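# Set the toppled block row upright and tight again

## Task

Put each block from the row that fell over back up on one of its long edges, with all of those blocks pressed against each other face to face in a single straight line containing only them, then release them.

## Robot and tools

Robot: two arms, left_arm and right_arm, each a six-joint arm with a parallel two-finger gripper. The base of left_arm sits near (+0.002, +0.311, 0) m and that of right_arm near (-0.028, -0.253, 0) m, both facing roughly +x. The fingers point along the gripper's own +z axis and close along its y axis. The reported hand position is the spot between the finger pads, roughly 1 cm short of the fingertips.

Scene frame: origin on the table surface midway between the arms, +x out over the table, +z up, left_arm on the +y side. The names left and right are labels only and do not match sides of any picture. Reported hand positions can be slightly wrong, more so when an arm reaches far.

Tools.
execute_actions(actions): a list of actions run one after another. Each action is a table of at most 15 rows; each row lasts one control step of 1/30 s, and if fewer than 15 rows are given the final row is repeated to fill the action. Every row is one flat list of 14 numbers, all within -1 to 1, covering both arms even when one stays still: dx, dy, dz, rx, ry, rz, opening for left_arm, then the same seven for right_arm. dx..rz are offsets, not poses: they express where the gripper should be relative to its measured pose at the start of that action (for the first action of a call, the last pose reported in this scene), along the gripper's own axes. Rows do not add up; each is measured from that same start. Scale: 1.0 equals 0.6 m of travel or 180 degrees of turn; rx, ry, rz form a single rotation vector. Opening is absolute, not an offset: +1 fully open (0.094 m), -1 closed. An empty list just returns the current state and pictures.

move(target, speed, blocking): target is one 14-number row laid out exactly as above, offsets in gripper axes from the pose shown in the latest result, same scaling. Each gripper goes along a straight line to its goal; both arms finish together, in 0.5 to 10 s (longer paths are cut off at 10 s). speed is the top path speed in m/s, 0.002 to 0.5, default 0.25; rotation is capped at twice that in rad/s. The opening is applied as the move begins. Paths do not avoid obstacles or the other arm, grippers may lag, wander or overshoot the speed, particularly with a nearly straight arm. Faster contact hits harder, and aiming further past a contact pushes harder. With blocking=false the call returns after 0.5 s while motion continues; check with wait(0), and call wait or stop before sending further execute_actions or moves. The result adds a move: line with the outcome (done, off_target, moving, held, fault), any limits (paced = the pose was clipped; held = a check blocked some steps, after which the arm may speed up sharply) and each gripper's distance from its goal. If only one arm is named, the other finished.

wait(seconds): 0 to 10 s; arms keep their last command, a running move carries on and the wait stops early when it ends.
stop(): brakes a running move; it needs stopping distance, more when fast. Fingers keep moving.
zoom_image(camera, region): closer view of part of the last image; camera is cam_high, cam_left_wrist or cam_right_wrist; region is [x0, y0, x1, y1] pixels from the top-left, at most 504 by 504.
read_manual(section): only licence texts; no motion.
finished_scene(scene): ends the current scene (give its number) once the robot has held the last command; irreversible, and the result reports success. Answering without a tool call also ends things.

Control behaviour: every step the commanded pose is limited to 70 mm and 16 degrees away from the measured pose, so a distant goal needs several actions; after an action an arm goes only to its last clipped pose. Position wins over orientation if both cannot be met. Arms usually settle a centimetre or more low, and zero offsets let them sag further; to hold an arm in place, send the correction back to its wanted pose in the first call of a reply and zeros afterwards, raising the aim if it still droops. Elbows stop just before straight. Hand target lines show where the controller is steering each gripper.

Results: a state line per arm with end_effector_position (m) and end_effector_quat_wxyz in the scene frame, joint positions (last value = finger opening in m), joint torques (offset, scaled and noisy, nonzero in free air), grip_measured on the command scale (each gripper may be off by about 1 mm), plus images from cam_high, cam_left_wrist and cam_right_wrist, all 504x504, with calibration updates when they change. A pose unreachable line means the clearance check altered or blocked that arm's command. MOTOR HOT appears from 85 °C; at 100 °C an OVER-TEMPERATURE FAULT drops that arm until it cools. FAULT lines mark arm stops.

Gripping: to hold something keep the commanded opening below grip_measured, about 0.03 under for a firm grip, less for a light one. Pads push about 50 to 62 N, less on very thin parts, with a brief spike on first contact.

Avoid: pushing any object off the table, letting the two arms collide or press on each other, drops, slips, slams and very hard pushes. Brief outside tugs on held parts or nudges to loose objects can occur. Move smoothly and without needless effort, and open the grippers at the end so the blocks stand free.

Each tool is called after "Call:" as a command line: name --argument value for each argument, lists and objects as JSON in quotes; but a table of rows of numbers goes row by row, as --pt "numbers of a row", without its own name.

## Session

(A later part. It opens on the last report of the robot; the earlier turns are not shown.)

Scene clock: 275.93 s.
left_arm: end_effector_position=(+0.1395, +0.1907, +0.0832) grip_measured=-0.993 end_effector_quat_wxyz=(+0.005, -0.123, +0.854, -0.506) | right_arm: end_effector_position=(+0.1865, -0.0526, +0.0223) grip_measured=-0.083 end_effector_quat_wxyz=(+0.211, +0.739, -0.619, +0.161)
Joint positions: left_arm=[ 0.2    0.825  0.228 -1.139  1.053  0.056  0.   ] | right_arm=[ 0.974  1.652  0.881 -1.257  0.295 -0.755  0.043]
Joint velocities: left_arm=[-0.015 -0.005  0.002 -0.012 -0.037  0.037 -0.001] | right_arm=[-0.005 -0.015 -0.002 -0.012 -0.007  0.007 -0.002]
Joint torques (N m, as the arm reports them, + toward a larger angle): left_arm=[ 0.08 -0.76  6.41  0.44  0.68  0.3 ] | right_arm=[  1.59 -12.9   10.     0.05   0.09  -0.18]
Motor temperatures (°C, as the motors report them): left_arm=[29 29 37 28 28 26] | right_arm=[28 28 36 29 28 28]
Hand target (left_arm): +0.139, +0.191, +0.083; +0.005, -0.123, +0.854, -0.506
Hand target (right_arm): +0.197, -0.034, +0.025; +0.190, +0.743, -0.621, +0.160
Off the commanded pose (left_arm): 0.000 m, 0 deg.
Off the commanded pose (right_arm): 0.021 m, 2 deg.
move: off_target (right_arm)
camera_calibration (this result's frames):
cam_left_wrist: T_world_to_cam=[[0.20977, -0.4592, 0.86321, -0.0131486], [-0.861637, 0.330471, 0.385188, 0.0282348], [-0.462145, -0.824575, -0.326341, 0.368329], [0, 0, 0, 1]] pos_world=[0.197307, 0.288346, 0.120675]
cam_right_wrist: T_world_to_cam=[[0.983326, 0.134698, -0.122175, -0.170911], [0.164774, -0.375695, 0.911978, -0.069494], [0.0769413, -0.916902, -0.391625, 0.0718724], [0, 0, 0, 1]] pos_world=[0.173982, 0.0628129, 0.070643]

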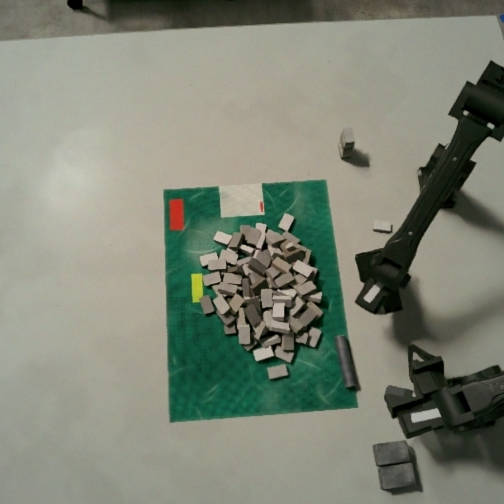

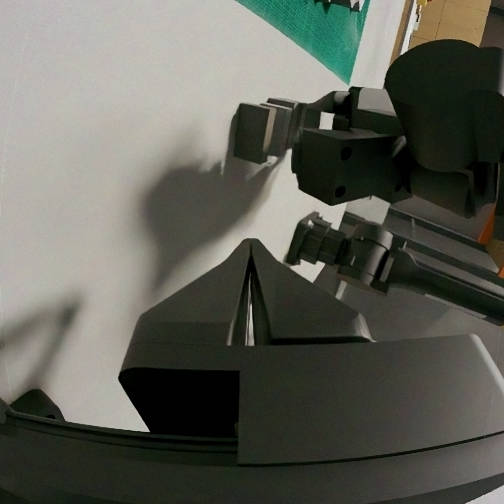

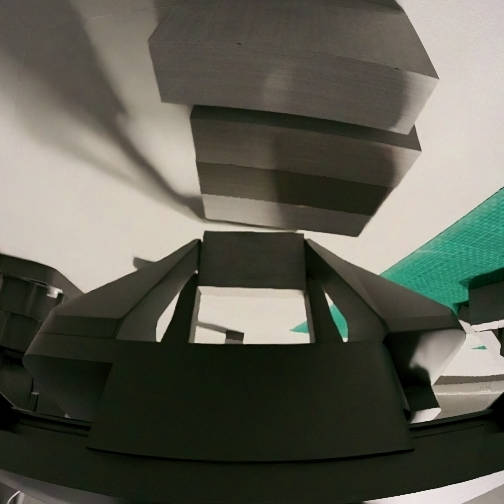

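Call:
move --target '[0,0,0,0,0,0,-1,0,0,0,0,0,0,0.6]'

Call:
move --target '[0,0,0,0,0,0,-1,0.075,0,-0.13,0,0,0,0.6]' --speed 0.1

Call:
move --target '[0,0,0,0,0,0,-1,0.173,0.11,0.167,0,-0.5,0,0.6]' --speed 0.2

Call:
move --target '[0,0,0,0,0,0,-1,0,0,0,0.106,0,0.061,0.6]' --speed 0.2

Scene clock: 292.40 s.
left_arm: end_effector_position=(+0.1395, +0.1907, +0.0832) grip_measured=-0.993 end_effector_quat_wxyz=(+0.005, -0.123, +0.854, -0.506) | right_arm: end_effector_position=(+0.1865, -0.0526, +0.0223) grip_measured=+0.597 end_effector_quat_wxyz=(+0.211, +0.739, -0.619, +0.161)
Joint positions: left_arm=[ 0.2    0.825  0.228 -1.139  1.053  0.056  0.   ] | right_arm=[ 0.974  1.652  0.881 -1.257  0.295 -0.755  0.075]
Joint velocities: left_arm=[-0.015 -0.005 -0.007 -0.012  0.037  0.022 -0.001] | right_arm=[-0.015 -0.015 -0.012 -0.012 -0.007  0.051  0.   ]
Joint torques (N m, as the arm reports them, + toward a larger angle): left_arm=[ 0.21 -1.26  6.45  0.47  0.68  0.31] | right_arm=[  1.   -13.46   6.18  -0.52   0.16  -0.09]
Motor temperatures (°C, as the motors report them): left_arm=[29 29 38 28 28 26] | right_arm=[28 28 37 29 28 28]
Hand target (left_arm): +0.139, +0.191, +0.083; +0.005, -0.123, +0.854, -0.506
Hand target (right_arm): +0.186, -0.053, +0.022; +0.211, +0.739, -0.619, +0.161
Off the commanded pose (left_arm): 0.000 m, 0 deg.
Off the commanded pose (right_arm): 0.000 m, 0 deg.
move: done
camera_calibration (this result's frames):
cam_left_wrist: T_world_to_cam=[[0.20977, -0.4592, 0.86321, -0.0131486], [-0.861637, 0.330471, 0.385188, 0.0282348], [-0.462145, -0.824575, -0.326341, 0.368329], [0, 0, 0, 1]] pos_world=[0.197307, 0.288346, 0.120675]
cam_right_wrist: T_world_to_cam=[[0.983326, 0.134698, -0.122175, -0.170911], [0.164774, -0.375695, 0.911978, -0.069494], [0.0769413, -0.916902, -0.391625, 0.0718724], [0, 0, 0, 1]] pos_world=[0.173982, 0.0628129, 0.070643]

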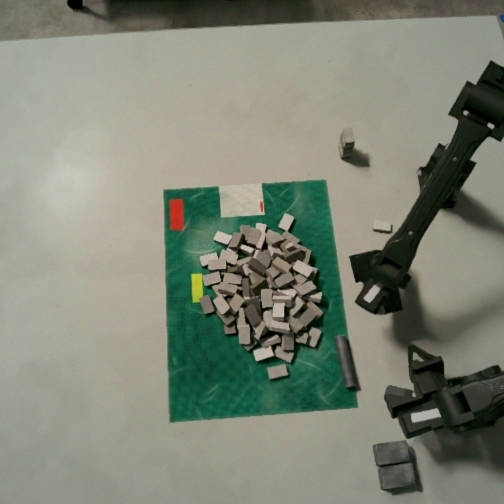

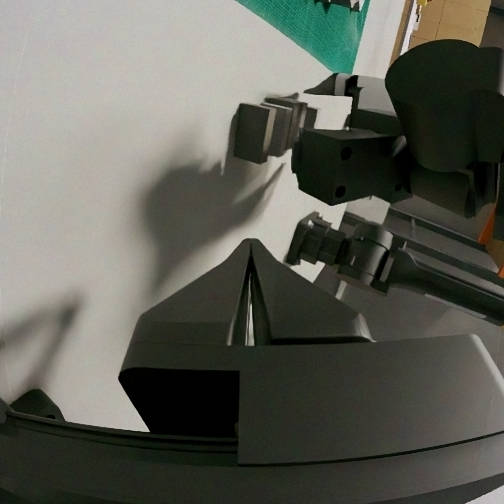

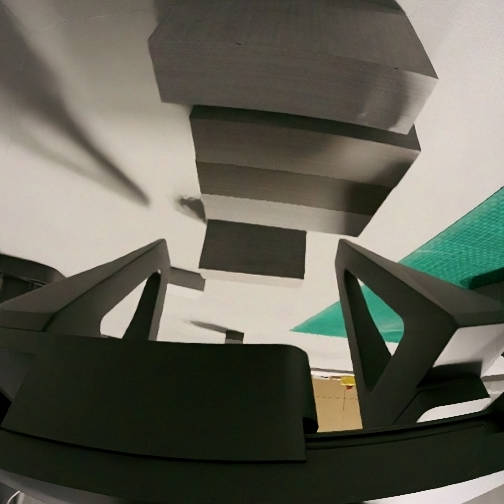

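Scene clock: 293.67 s.
left_arm: end_effector_position=(+0.1395, +0.1907, +0.0832) grip_measured=-0.993 end_effector_quat_wxyz=(+0.005, -0.123, +0.854, -0.506) | right_arm: end_effector_position=(+0.1867, -0.0605, +0.0996) grip_measured=+0.597 end_effector_quat_wxyz=(+0.223, +0.737, -0.617, +0.163)
Joint positions: left_arm=[ 0.2    0.825  0.228 -1.139  1.053  0.056  0.   ] | right_arm=[ 0.96   1.515  0.959 -1.493  0.302 -0.764  0.075]
Joint velocities: left_arm=[ 0.005 -0.015  0.002  0.002  0.095  0.007 -0.   ] | right_arm=[-0.005  0.005 -0.012  0.007  0.007 -0.037 -0.001]
Joint torques (N m, as the arm reports them, + toward a larger angle): left_arm=[ 0.08 -0.97  6.27  0.41  0.66  0.26] | right_arm=[  0.12 -13.43  11.42  -1.47   0.26  -0.24]
Motor temperatures (°C, as the motors report them): left_arm=[29 29 38 28 28 26] | right_arm=[28 28 37 29 28 28]
Hand target (left_arm): +0.139, +0.191, +0.083; +0.005, -0.123, +0.854, -0.506
Hand target (right_arm): +0.196, -0.053, +0.112; +0.211, +0.739, -0.619, +0.161
Off the commanded pose (left_arm): 0.000 m, 0 deg.
Off the commanded pose (right_arm): 0.018 m, 1 deg.
move: off_target (right_arm)
camera_calibration (this result's frames):
cam_left_wrist: T_world_to_cam=[[0.20977, -0.4592, 0.86321, -0.0131486], [-0.861637, 0.330471, 0.385188, 0.0282348], [-0.462145, -0.824575, -0.326341, 0.368329], [0, 0, 0, 1]] pos_world=[0.197307, 0.288346, 0.120675]
cam_right_wrist: T_world_to_cam=[[0.981968, 0.130047, -0.137213, -0.159127], [0.175553, -0.357945, 0.917092, -0.144404], [0.0701502, -0.924642, -0.37432, 0.093963], [0, 0, 0, 1]] pos_world=[0.175016, 0.0558874, 0.14577]

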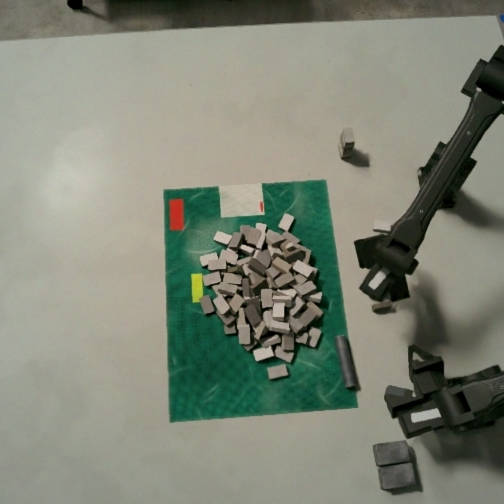

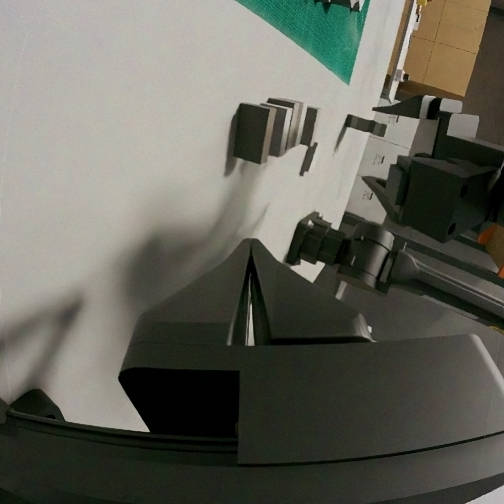

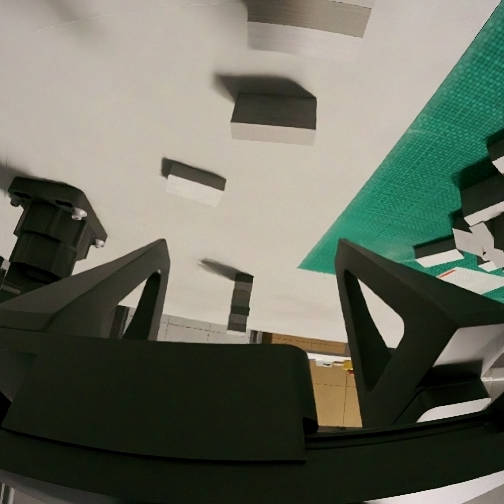

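Scene clock: 297.93 s.
left_arm: end_effector_position=(+0.1395, +0.1907, +0.0832) grip_measured=-0.993 end_effector_quat_wxyz=(+0.005, -0.123, +0.854, -0.506) | right_arm: end_effector_position=(+0.1452, -0.2123, +0.0743) grip_measured=+0.597 end_effector_quat_wxyz=(-0.213, +0.605, -0.680, -0.355)
Joint positions: left_arm=[ 0.2    0.825  0.228 -1.139  1.053  0.056  0.   ] | right_arm=[-0.362  1.282  0.521 -1.382 -0.672 -2.071  0.075]
Joint velocities: left_arm=[ 0.005 -0.015 -0.007  0.007  0.022 -0.022 -0.001] | right_arm=[-0.015 -0.015 -0.012 -0.007 -0.037  0.022 -0.001]
Joint torques (N m, as the arm reports them, + toward a larger angle): left_arm=[ 0.17 -0.84  6.38  0.49  0.67  0.26] | right_arm=[ 0.42 -6.05  4.97 -1.55 -0.22 -0.25]
Motor temperatures (°C, as the motors report them): left_arm=[29 29 38 28 28 26] | right_arm=[28 28 37 29 28 28]
Hand target (left_arm): +0.139, +0.191, +0.083; +0.005, -0.123, +0.854, -0.506
Hand target (right_arm): +0.137, -0.210, +0.074; +0.207, -0.598, +0.680, +0.370
Off the commanded pose (left_arm): 0.000 m, 0 deg.
Off the commanded pose (right_arm): 0.008 m, 14 deg.
joint sent to its limit (right arm) — the command would take joint 6 (wrist roll) past its lower limit, so that joint was sent only as far as its limit.
move: off_target (right_arm)
camera_calibration (this result's frames):
cam_left_wrist: T_world_to_cam=[[0.20977, -0.4592, 0.86321, -0.0131486], [-0.861637, 0.330471, 0.385188, 0.0282348], [-0.462145, -0.824575, -0.326341, 0.368329], [0, 0, 0, 1]] pos_world=[0.197307, 0.288346, 0.120675]
cam_right_wrist: T_world_to_cam=[[0.971705, -0.00920855, -0.236018, -0.122888], [-0.0550716, -0.980532, -0.188478, -0.184863], [-0.229688, 0.196143, -0.953295, 0.271579], [0, 0, 0, 1]] pos_world=[0.171608, -0.235664, 0.195049]

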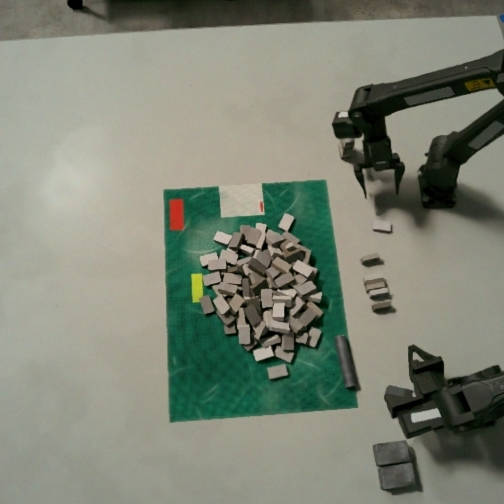

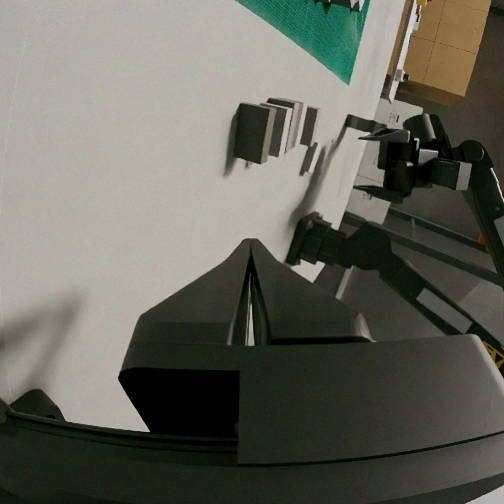

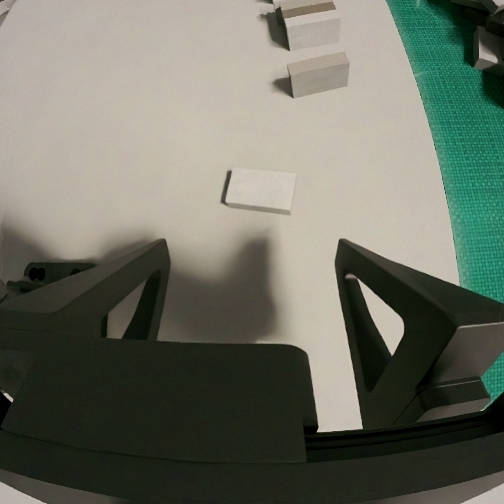

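Scene clock: 299.47 s.
left_arm: end_effector_position=(+0.1395, +0.1907, +0.0832) grip_measured=-0.993 end_effector_quat_wxyz=(+0.005, -0.123, +0.854, -0.506) | right_arm: end_effector_position=(+0.1458, -0.2118, +0.0781) grip_measured=+0.597 end_effector_quat_wxyz=(+0.276, -0.498, +0.780, +0.259)
Joint positions: left_arm=[ 0.2    0.825  0.228 -1.139  1.053  0.056  0.   ] | right_arm=[-0.43   0.952  0.383 -1.225 -0.751 -1.704  0.075]
Joint velocities: left_arm=[-0.005 -0.005 -0.012 -0.002  0.037  0.051  0.001] | right_arm=[ 0.005 -0.015  0.017  0.002 -0.037 -0.037  0.001]
Joint torques (N m, as the arm reports them, + toward a larger angle): left_arm=[ 0.22 -1.18  6.52  0.48  0.66  0.28] | right_arm=[ 0.58 -3.71  6.63  0.64 -0.45 -0.01]
Motor temperatures (°C, as the motors report them): left_arm=[29 29 38 28 28 26] | right_arm=[28 28 36 29 28 28]
Hand target (left_arm): +0.139, +0.191, +0.083; +0.005, -0.123, +0.854, -0.506
Hand target (right_arm): +0.145, -0.212, +0.075; +0.277, -0.491, +0.785, +0.257
Off the commanded pose (left_arm): 0.000 m, 0 deg.
Off the commanded pose (right_arm): 0.004 m, 1 deg.
move: done
camera_calibration (this result's frames):
cam_left_wrist: T_world_to_cam=[[0.20977, -0.4592, 0.86321, -0.0131486], [-0.861637, 0.330471, 0.385188, 0.0282348], [-0.462145, -0.824575, -0.326341, 0.368329], [0, 0, 0, 1]] pos_world=[0.197307, 0.288346, 0.120675]
cam_right_wrist: T_world_to_cam=[[0.920872, -0.363143, -0.14185, -0.19744], [-0.38105, -0.915294, -0.13053, -0.126756], [-0.0824329, 0.174254, -0.981244, 0.251304], [0, 0, 0, 1]] pos_world=[0.154233, -0.231509, 0.202039]

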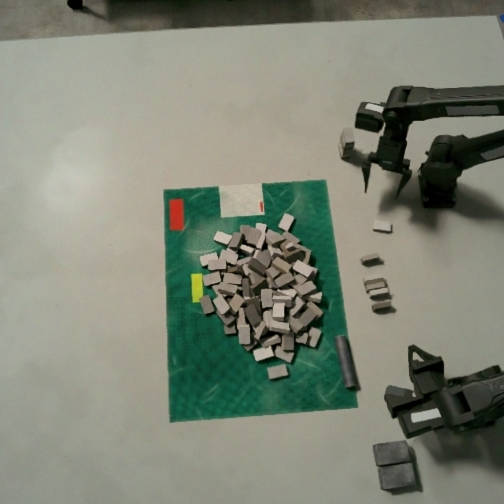

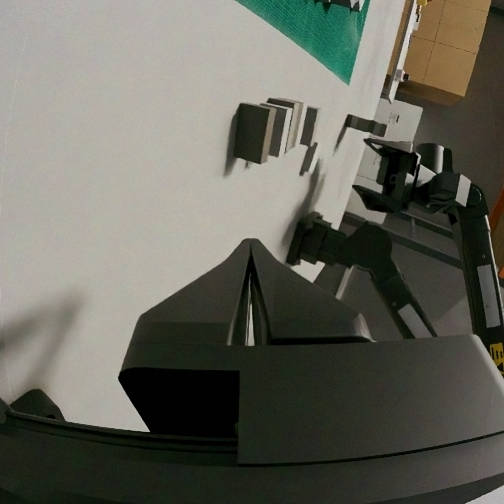

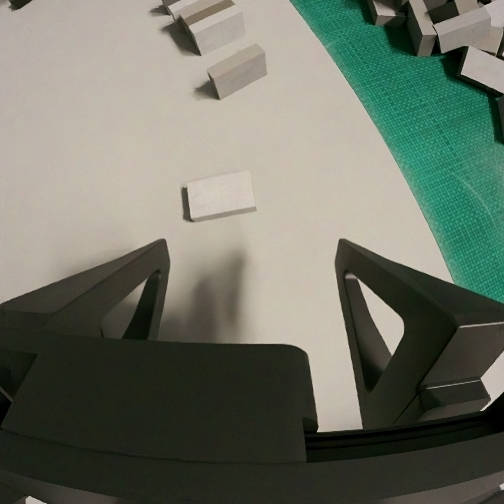

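Call:
move --target '[0,0,0,0,0,0,-1,0.002,0.013,0.135,-0.023,-0.056,-0.073,0.6]' --speed 0.08

Scene clock: 310.30 s.
left_arm: end_effector_position=(+0.1395, +0.1907, +0.0832) grip_measured=-0.993 end_effector_quat_wxyz=(+0.005, -0.123, +0.854, -0.506) | right_arm: end_effector_position=(+0.1585, -0.1567, +0.0235) grip_measured=+0.597 end_effector_quat_wxyz=(+0.355, -0.569, +0.682, +0.293)
Joint positions: left_arm=[ 0.2    0.825  0.228 -1.139  1.053  0.056  0.   ] | right_arm=[-0.202  1.218  0.257 -0.706 -0.953 -1.693  0.075]
Joint velocities: left_arm=[-0.005 -0.005  0.002  0.017 -0.037 -0.037  0.   ] | right_arm=[-0.005 -0.005 -0.007  0.007  0.051  0.051  0.   ]
Joint torques (N m, as the arm reports them, + toward a larger angle): left_arm=[ 0.32 -0.45  6.36  0.52  0.68  0.29] | right_arm=[ 1.25 -4.48  4.15  1.21 -0.45 -0.02]
Motor temperatures (°C, as the motors report them): left_arm=[29 29 38 28 28 26] | right_arm=[28 27 36 29 28 28]
Hand target (left_arm): +0.139, +0.191, +0.083; +0.005, -0.123, +0.854, -0.506
Hand target (right_arm): +0.155, -0.155, +0.019; +0.351, -0.570, +0.682, +0.295
Off the commanded pose (left_arm): 0.000 m, 0 deg.
Off the commanded pose (right_arm): 0.007 m, 0 deg.
move: done
camera_calibration (this result's frames):
cam_left_wrist: T_world_to_cam=[[0.20977, -0.4592, 0.86321, -0.0131486], [-0.861637, 0.330471, 0.385188, 0.0282348], [-0.462145, -0.824575, -0.326341, 0.368329], [0, 0, 0, 1]] pos_world=[0.197307, 0.288346, 0.120675]
cam_right_wrist: T_world_to_cam=[[0.985057, -0.172087, -0.00695037, -0.180258], [-0.165532, -0.934853, -0.314086, -0.11159], [0.0475524, 0.310543, -0.949369, 0.189159], [0, 0, 0, 1]] pos_world=[0.150097, -0.194082, 0.14328]

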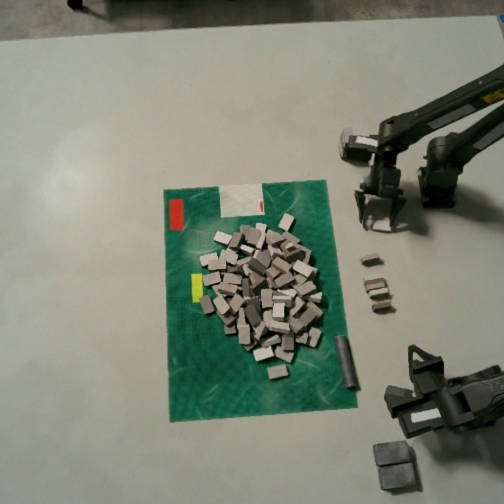

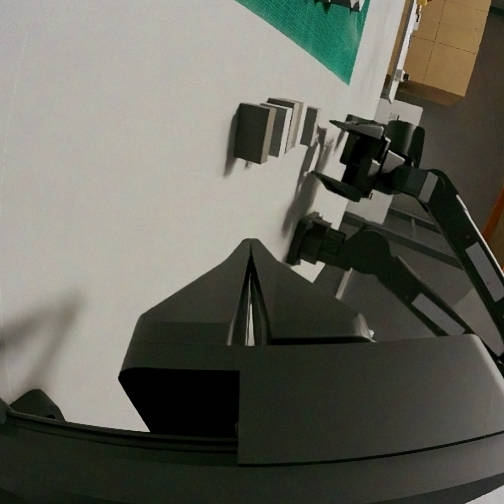

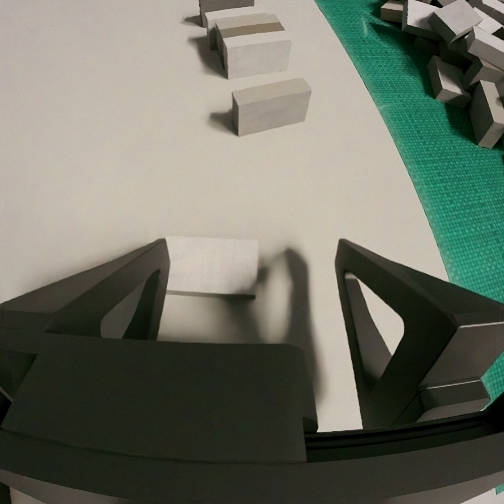

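Shift +y 2 cm, then straight down.

Call:
move --target '[0,0,0,0,0,0,-1,0,0.04,0,0,0,0,0.8]' --speed 0.05

Call:
move --target '[0,0,0,0,0,0,-1,0.026,0,0.018,0,0,0,0.8]' --speed 0.04

Scene clock: 319.10 s.
left_arm: end_effector_position=(+0.1395, +0.1907, +0.0832) grip_measured=-0.993 end_effector_quat_wxyz=(+0.005, -0.123, +0.854, -0.506) | right_arm: end_effector_position=(+0.1401, -0.1522, +0.0239) grip_measured=+0.797 end_effector_quat_wxyz=(+0.356, -0.571, +0.680, +0.291)
Joint positions: left_arm=[ 0.2    0.825  0.228 -1.139  1.053  0.056  0.   ] | right_arm=[-0.204  1.141  0.21  -0.733 -0.953 -1.699  0.084]
Joint velocities: left_arm=[-0.015  0.005  0.012 -0.007 -0.066  0.022 -0.   ] | right_arm=[-0.015 -0.005  0.002 -0.017 -0.051  0.022  0.   ]
Joint torques (N m, as the arm reports them, + toward a larger angle): left_arm=[ 0.39 -0.7   6.34  0.4   0.65  0.28] | right_arm=[ 0.22 -4.55  4.72 -0.64 -0.46 -0.21]
Motor temperatures (°C, as the motors report them): left_arm=[29 29 38 28 28 26] | right_arm=[28 27 35 29 28 28]
Hand target (left_arm): +0.139, +0.191, +0.083; +0.005, -0.123, +0.854, -0.506
Hand target (right_arm): +0.135, -0.152, +0.023; +0.355, -0.569, +0.682, +0.293
Off the commanded pose (left_arm): 0.000 m, 0 deg.
Off the commanded pose (right_arm): 0.005 m, 0 deg.
move: done
camera_calibration (this result's frames):
cam_left_wrist: T_world_to_cam=[[0.20977, -0.4592, 0.86321, -0.0131486], [-0.861637, 0.330471, 0.385188, 0.0282348], [-0.462145, -0.824575, -0.326341, 0.368329], [0, 0, 0, 1]] pos_world=[0.197307, 0.288346, 0.120675]
cam_right_wrist: T_world_to_cam=[[0.985341, -0.170596, 0.000105012, -0.161359], [-0.161924, -0.93545, -0.314188, -0.110827], [0.0536974, 0.309565, -0.949361, 0.187987], [0, 0, 0, 1]] pos_world=[0.130953, -0.189394, 0.143664]

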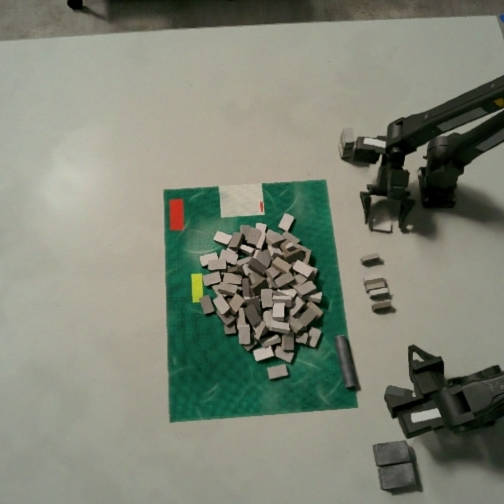

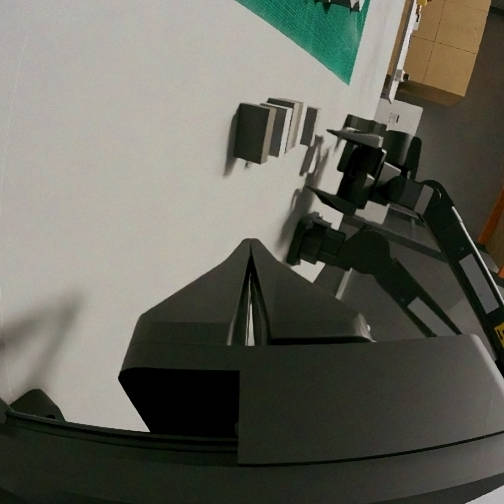

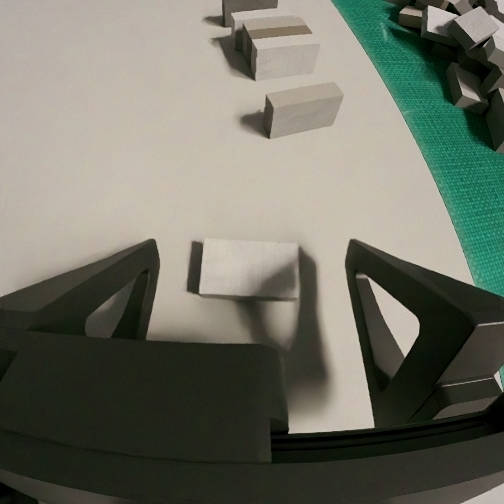

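Scene clock: 319.83 s.
left_arm: end_effector_position=(+0.1395, +0.1907, +0.0832) grip_measured=-0.993 end_effector_quat_wxyz=(+0.005, -0.123, +0.854, -0.506) | right_arm: end_effector_position=(+0.1448, -0.1521, +0.0114) grip_measured=+0.797 end_effector_quat_wxyz=(+0.359, -0.567, +0.680, +0.296)
Joint positions: left_arm=[ 0.2    0.825  0.228 -1.139  1.053  0.056  0.   ] | right_arm=[-0.204  1.243  0.207 -0.633 -0.966 -1.696  0.084]
Joint velocities: left_arm=[-0.015 -0.005 -0.027  0.007  0.022 -0.022 -0.001] | right_arm=[-0.015 -0.015  0.002  0.017 -0.007  0.066 -0.001]
Joint torques (N m, as the arm reports them, + toward a larger angle): left_arm=[-0.31 -0.82  6.37  0.35  0.7   0.27] | right_arm=[ 1.1  -3.95  3.35  1.28 -0.13 -0.19]
Motor temperatures (°C, as the motors report them): left_arm=[29 29 38 28 28 26] | right_arm=[28 27 35 29 28 28]
Hand target (left_arm): +0.139, +0.191, +0.083; +0.005, -0.123, +0.854, -0.506
Hand target (right_arm): +0.141, -0.153, +0.005; +0.356, -0.571, +0.680, +0.291
Off the commanded pose (left_arm): 0.000 m, 0 deg.
Off the commanded pose (right_arm): 0.008 m, 1 deg.
move: done
camera_calibration (this result's frames):
cam_left_wrist: T_world_to_cam=[[0.20977, -0.4592, 0.86321, -0.0131486], [-0.861637, 0.330471, 0.385188, 0.0282348], [-0.462145, -0.824575, -0.326341, 0.368329], [0, 0, 0, 1]] pos_world=[0.197307, 0.288346, 0.120675]
cam_right_wrist: T_world_to_cam=[[0.984823, -0.173462, -0.00594159, -0.166298], [-0.165875, -0.930563, -0.3264, -0.112484], [0.0510891, 0.322432, -0.945213, 0.178137], [0, 0, 0, 1]] pos_world=[0.136015, -0.190957, 0.130674]

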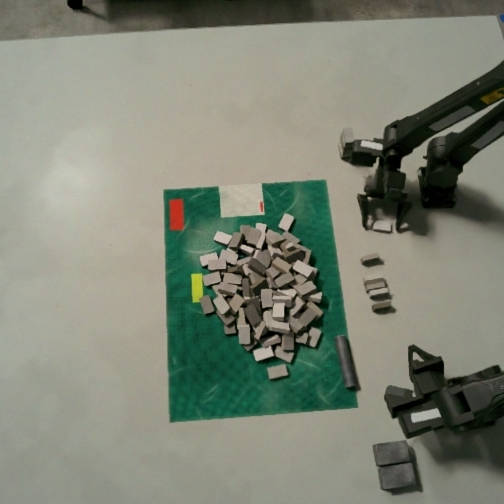

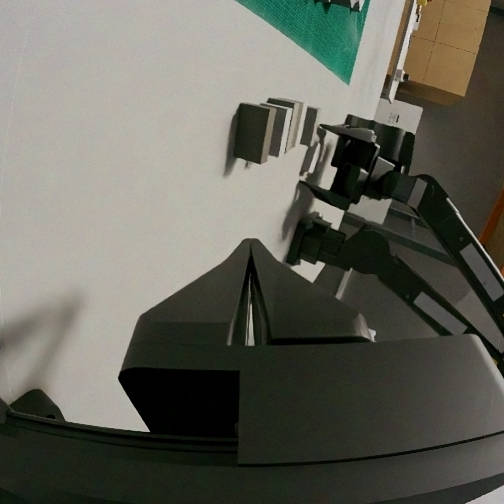

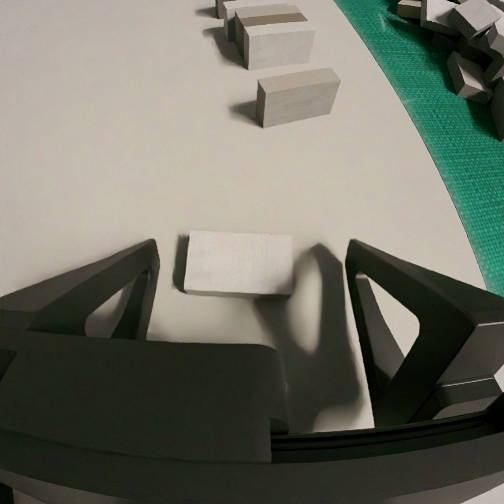

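Call:
move --target '[0,0,0,0,0,0,-1,0,0,0,0,0,0,-0.3]'

Call:
move --target '[0,0,0,0,0,0,-1,-0.1,0,-0.07,0,0,0,-0.3]' --speed 0.1

Call:
move --target '[0,0,0,0,0,0,-1,-0.02,-0.05,0,0,0.5,0,-0.3]' --speed 0.2

Call:
move --target '[0,0,0,0,0,0,-1,-0.06,-0.05,-0.04,0.067,0,-0.096,-0.3]' --speed 0.2

Scene clock: 328.73 s.
left_arm: end_effector_position=(+0.1395, +0.1907, +0.0832) grip_measured=-0.993 end_effector_quat_wxyz=(+0.005, -0.123, +0.854, -0.506) | right_arm: end_effector_position=(+0.1449, -0.1521, +0.0114) grip_measured=-0.086 end_effector_quat_wxyz=(+0.360, -0.566, +0.680, +0.296)
Joint positions: left_arm=[ 0.2    0.825  0.228 -1.139  1.053  0.056  0.   ] | right_arm=[-0.204  1.243  0.207 -0.633 -0.966 -1.695  0.043]
Joint velocities: left_arm=[ 0.015  0.005  0.002 -0.022 -0.066  0.007  0.001] | right_arm=[ 0.005 -0.024  0.012  0.002  0.037 -0.095 -0.001]
Joint torques (N m, as the arm reports them, + toward a larger angle): left_arm=[ 0.24 -0.87  6.25  0.43  0.65  0.28] | right_arm=[ 1.11 -4.24  4.76  0.05 -0.52 -0.12]
Motor temperatures (°C, as the motors report them): left_arm=[29 29 38 28 28 26] | right_arm=[28 27 34 29 28 28]
Hand target (left_arm): +0.139, +0.191, +0.083; +0.005, -0.123, +0.854, -0.506
Hand target (right_arm): +0.145, -0.152, +0.011; +0.360, -0.567, +0.680, +0.296
Off the commanded pose (left_arm): 0.000 m, 0 deg.
Off the commanded pose (right_arm): 0.000 m, 0 deg.
move: done
camera_calibration (this result's frames):
cam_left_wrist: T_world_to_cam=[[0.20977, -0.4592, 0.86321, -0.0131486], [-0.861637, 0.330471, 0.385188, 0.0282348], [-0.462145, -0.824575, -0.326341, 0.368329], [0, 0, 0, 1]] pos_world=[0.197307, 0.288346, 0.120675]
cam_right_wrist: T_world_to_cam=[[0.984777, -0.173709, -0.00622578, -0.166334], [-0.16618, -0.930382, -0.326761, -0.112356], [0.050969, 0.322822, -0.945086, 0.178251], [0, 0, 0, 1]] pos_world=[0.136045, -0.190971, 0.130713]

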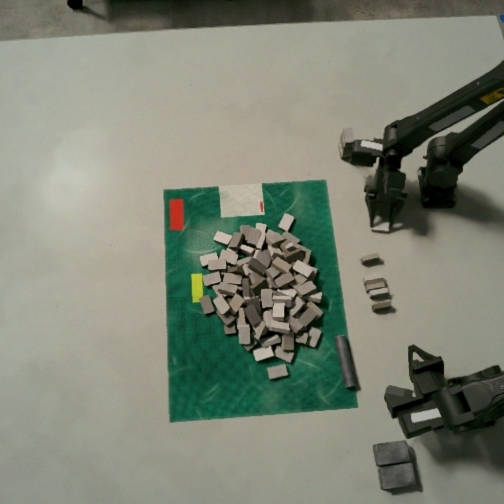

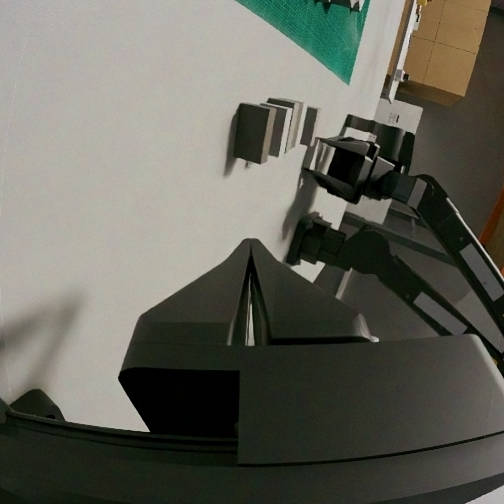

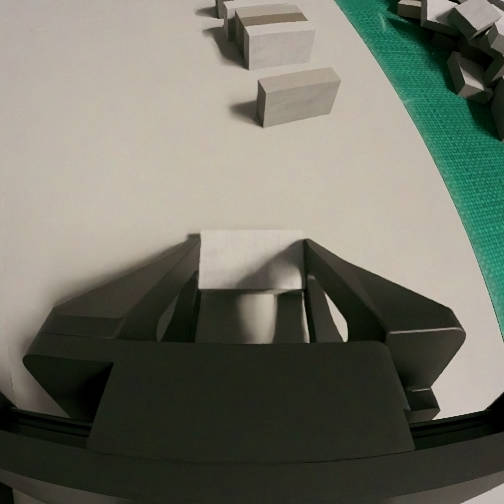

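Scene clock: 329.97 s.
left_arm: end_effector_position=(+0.1395, +0.1907, +0.0832) grip_measured=-0.993 end_effector_quat_wxyz=(+0.005, -0.123, +0.854, -0.506) | right_arm: end_effector_position=(+0.1257, -0.1466, +0.0708) grip_measured=-0.086 end_effector_quat_wxyz=(+0.347, -0.558, +0.686, +0.312)
Joint positions: left_arm=[ 0.2    0.825  0.228 -1.139  1.053  0.056  0.   ] | right_arm=[-0.199  0.904  0.261 -1.066 -0.965 -1.689  0.043]
Joint velocities: left_arm=[ 0.005 -0.005 -0.012  0.027  0.051 -0.051 -0.   ] | right_arm=[-0.015  0.005  0.007 -0.037  0.022 -0.007 -0.001]
Joint torques (N m, as the arm reports them, + toward a larger angle): left_arm=[-0.36 -0.63  6.39  0.46  0.65  0.27] | right_arm=[ 0.16 -3.15 11.99 -0.5  -0.52 -0.18]
Motor temperatures (°C, as the motors report them): left_arm=[29 29 38 28 28 26] | right_arm=[28 27 34 29 28 28]
Hand target (left_arm): +0.139, +0.191, +0.083; +0.005, -0.123, +0.854, -0.506
Hand target (right_arm): +0.142, -0.152, +0.085; +0.360, -0.566, +0.680, +0.296
Off the commanded pose (left_arm): 0.000 m, 0 deg.
Off the commanded pose (right_arm): 0.024 m, 3 deg.
move: off_target (right_arm)
camera_calibration (this result's frames):
cam_left_wrist: T_world_to_cam=[[0.20977, -0.4592, 0.86321, -0.0131486], [-0.861637, 0.330471, 0.385188, 0.0282348], [-0.462145, -0.824575, -0.326341, 0.368329], [0, 0, 0, 1]] pos_world=[0.197307, 0.288346, 0.120675]
cam_right_wrist: T_world_to_cam=[[0.983677, -0.172394, -0.0515755, -0.142627], [-0.179731, -0.927354, -0.328195, -0.0888185], [0.00875006, 0.332107, -0.943201, 0.240134], [0, 0, 0, 1]] pos_world=[0.122235, -0.186705, 0.189989]

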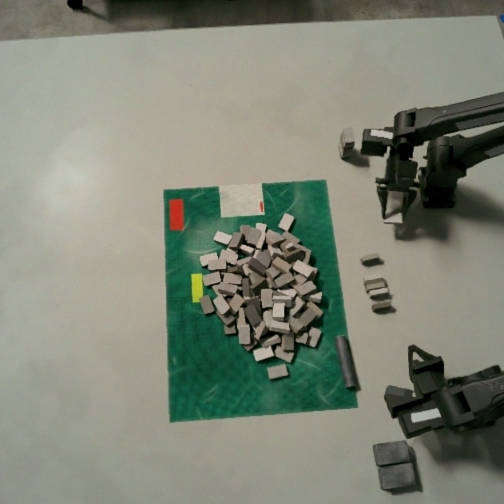

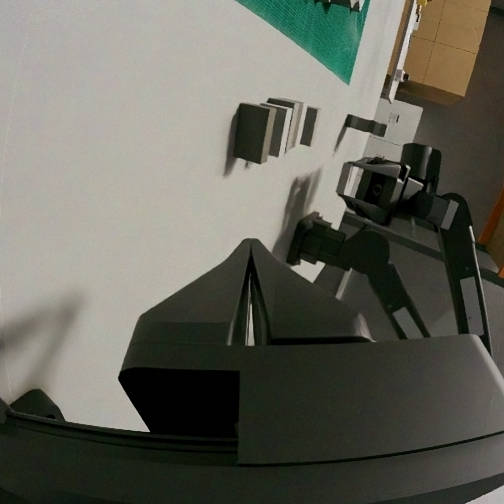

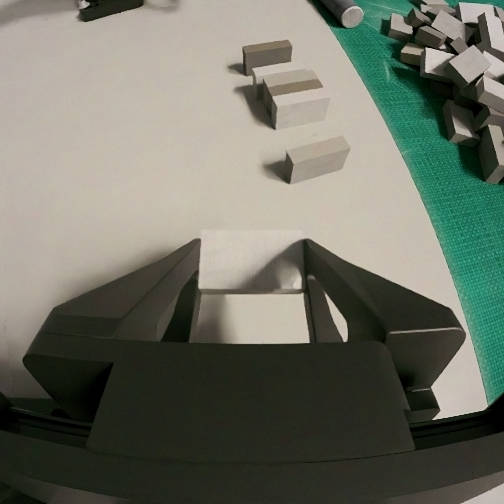

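Scene clock: 334.33 s.
left_arm: end_effector_position=(+0.1395, +0.1907, +0.0832) grip_measured=-0.993 end_effector_quat_wxyz=(+0.005, -0.123, +0.854, -0.506) | right_arm: end_effector_position=(+0.1484, -0.1550, +0.0714) grip_measured=-0.086 end_effector_quat_wxyz=(-0.242, -0.613, +0.729, -0.186)
Joint positions: left_arm=[ 0.2    0.825  0.228 -1.139  1.053  0.056  0.   ] | right_arm=[ 0.831  1.387  0.705 -1.429  0.322 -0.529  0.043]
Joint velocities: left_arm=[-0.015 -0.005 -0.012 -0.012 -0.051 -0.11  -0.001] | right_arm=[-0.015 -0.015  0.002  0.002  0.022  0.095  0.   ]
Joint torques (N m, as the arm reports them, + toward a larger angle): left_arm=[ 0.72 -0.84  6.47  0.51  0.67  0.28] | right_arm=[ 1.81 -9.19 10.91 -1.59  0.35  0.03]
Motor temperatures (°C, as the motors report them): left_arm=[29 29 38 28 28 26] | right_arm=[28 27 36 29 28 28]
Hand target (left_arm): +0.139, +0.191, +0.083; +0.005, -0.123, +0.854, -0.506
Hand target (right_arm): +0.158, -0.144, +0.081; -0.233, -0.611, +0.732, -0.190
Off the commanded pose (left_arm): 0.000 m, 0 deg.
Off the commanded pose (right_arm): 0.015 m, 1 deg.
move: off_target (right_arm)
camera_calibration (this result's frames):
cam_left_wrist: T_world_to_cam=[[0.20977, -0.4592, 0.86321, -0.0131486], [-0.861637, 0.330471, 0.385188, 0.0282348], [-0.462145, -0.824575, -0.326341, 0.368329], [0, 0, 0, 1]] pos_world=[0.197307, 0.288346, 0.120675]
cam_right_wrist: T_world_to_cam=[[0.981396, -0.188955, -0.034033, -0.16986], [-0.0267184, -0.309945, 0.950379, -0.110657], [-0.190127, -0.931789, -0.309227, 0.0315798], [0, 0, 0, 1]] pos_world=[0.169748, -0.0369679, 0.109151]

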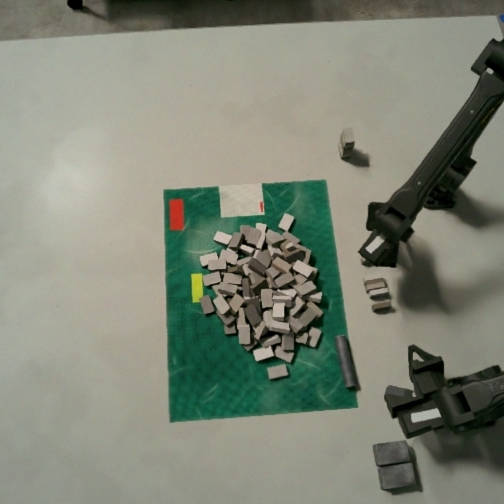

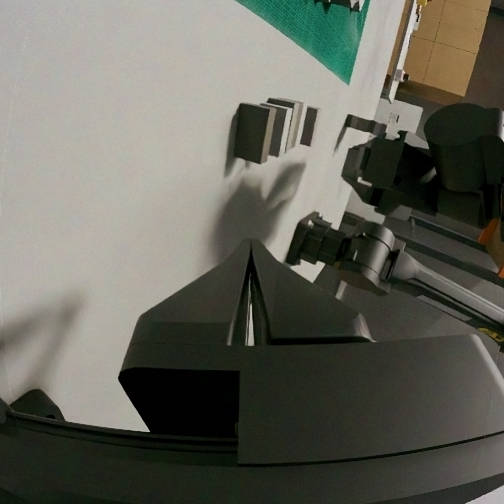

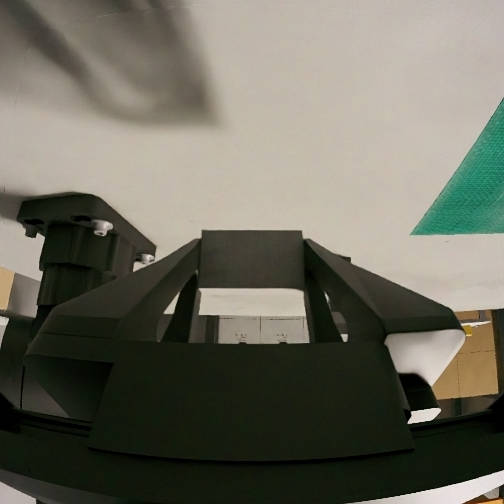

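Scene clock: 335.73 s.
left_arm: end_effector_position=(+0.1395, +0.1907, +0.0832) grip_measured=-0.993 end_effector_quat_wxyz=(+0.005, -0.123, +0.854, -0.506) | right_arm: end_effector_position=(+0.1717, -0.1344, +0.0659) grip_measured=-0.086 end_effector_quat_wxyz=(+0.220, +0.730, -0.607, +0.222)
Joint positions: left_arm=[ 0.2    0.825  0.228 -1.139  1.053  0.056  0.   ] | right_arm=[ 0.91   1.417  0.721 -1.345  0.443 -0.787  0.043]
Joint velocities: left_arm=[-0.015  0.005 -0.017  0.002 -0.051 -0.051  0.001] | right_arm=[-0.005 -0.015  0.007 -0.007 -0.007 -0.007  0.   ]
Joint torques (N m, as the arm reports them, + toward a larger angle): left_arm=[-0.25 -0.47  6.32  0.36  0.68  0.27] | right_arm=[ 1.59 -9.02 10.43  0.09  0.38 -0.2 ]
Motor temperatures (°C, as the motors report them): left_arm=[29 29 38 28 28 26] | right_arm=[28 27 36 29 28 28]
Hand target (left_arm): +0.139, +0.191, +0.083; +0.005, -0.123, +0.854, -0.506
Hand target (right_arm): +0.185, -0.118, +0.070; +0.200, +0.737, -0.606, +0.223
Off the commanded pose (left_arm): 0.000 m, 0 deg.
Off the commanded pose (right_arm): 0.022 m, 2 deg.
move: off_target (right_arm)
camera_calibration (this result's frames):
cam_left_wrist: T_world_to_cam=[[0.20977, -0.4592, 0.86321, -0.0131486], [-0.861637, 0.330471, 0.385188, 0.0282348], [-0.462145, -0.824575, -0.326341, 0.368329], [0, 0, 0, 1]] pos_world=[0.197307, 0.288346, 0.120675]
cam_right_wrist: T_world_to_cam=[[0.98612, 0.154679, -0.0603493, -0.141877], [0.102802, -0.283382, 0.953481, -0.117276], [0.130381, -0.946451, -0.295349, -0.00442989], [0, 0, 0, 1]] pos_world=[0.152542, -0.0154812, 0.10195]

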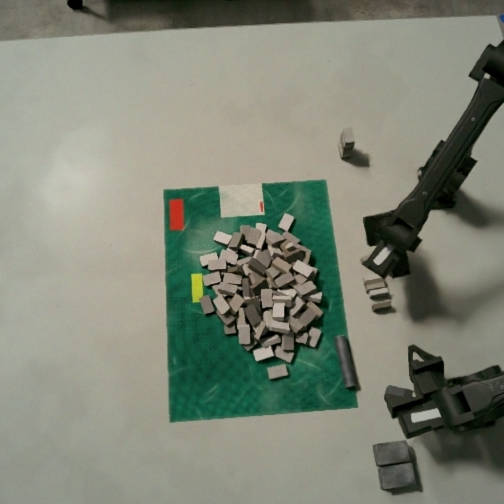

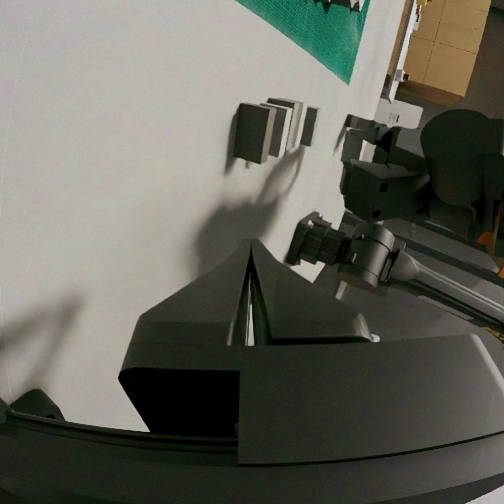

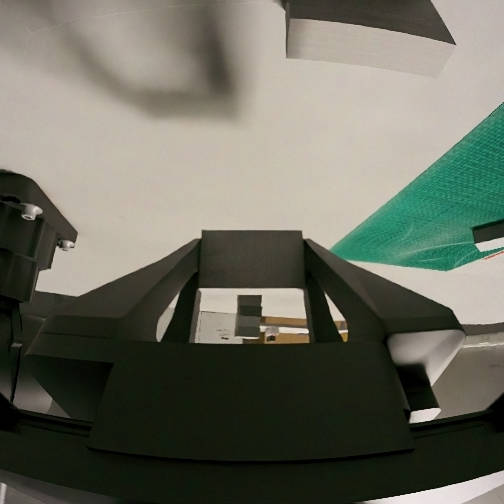

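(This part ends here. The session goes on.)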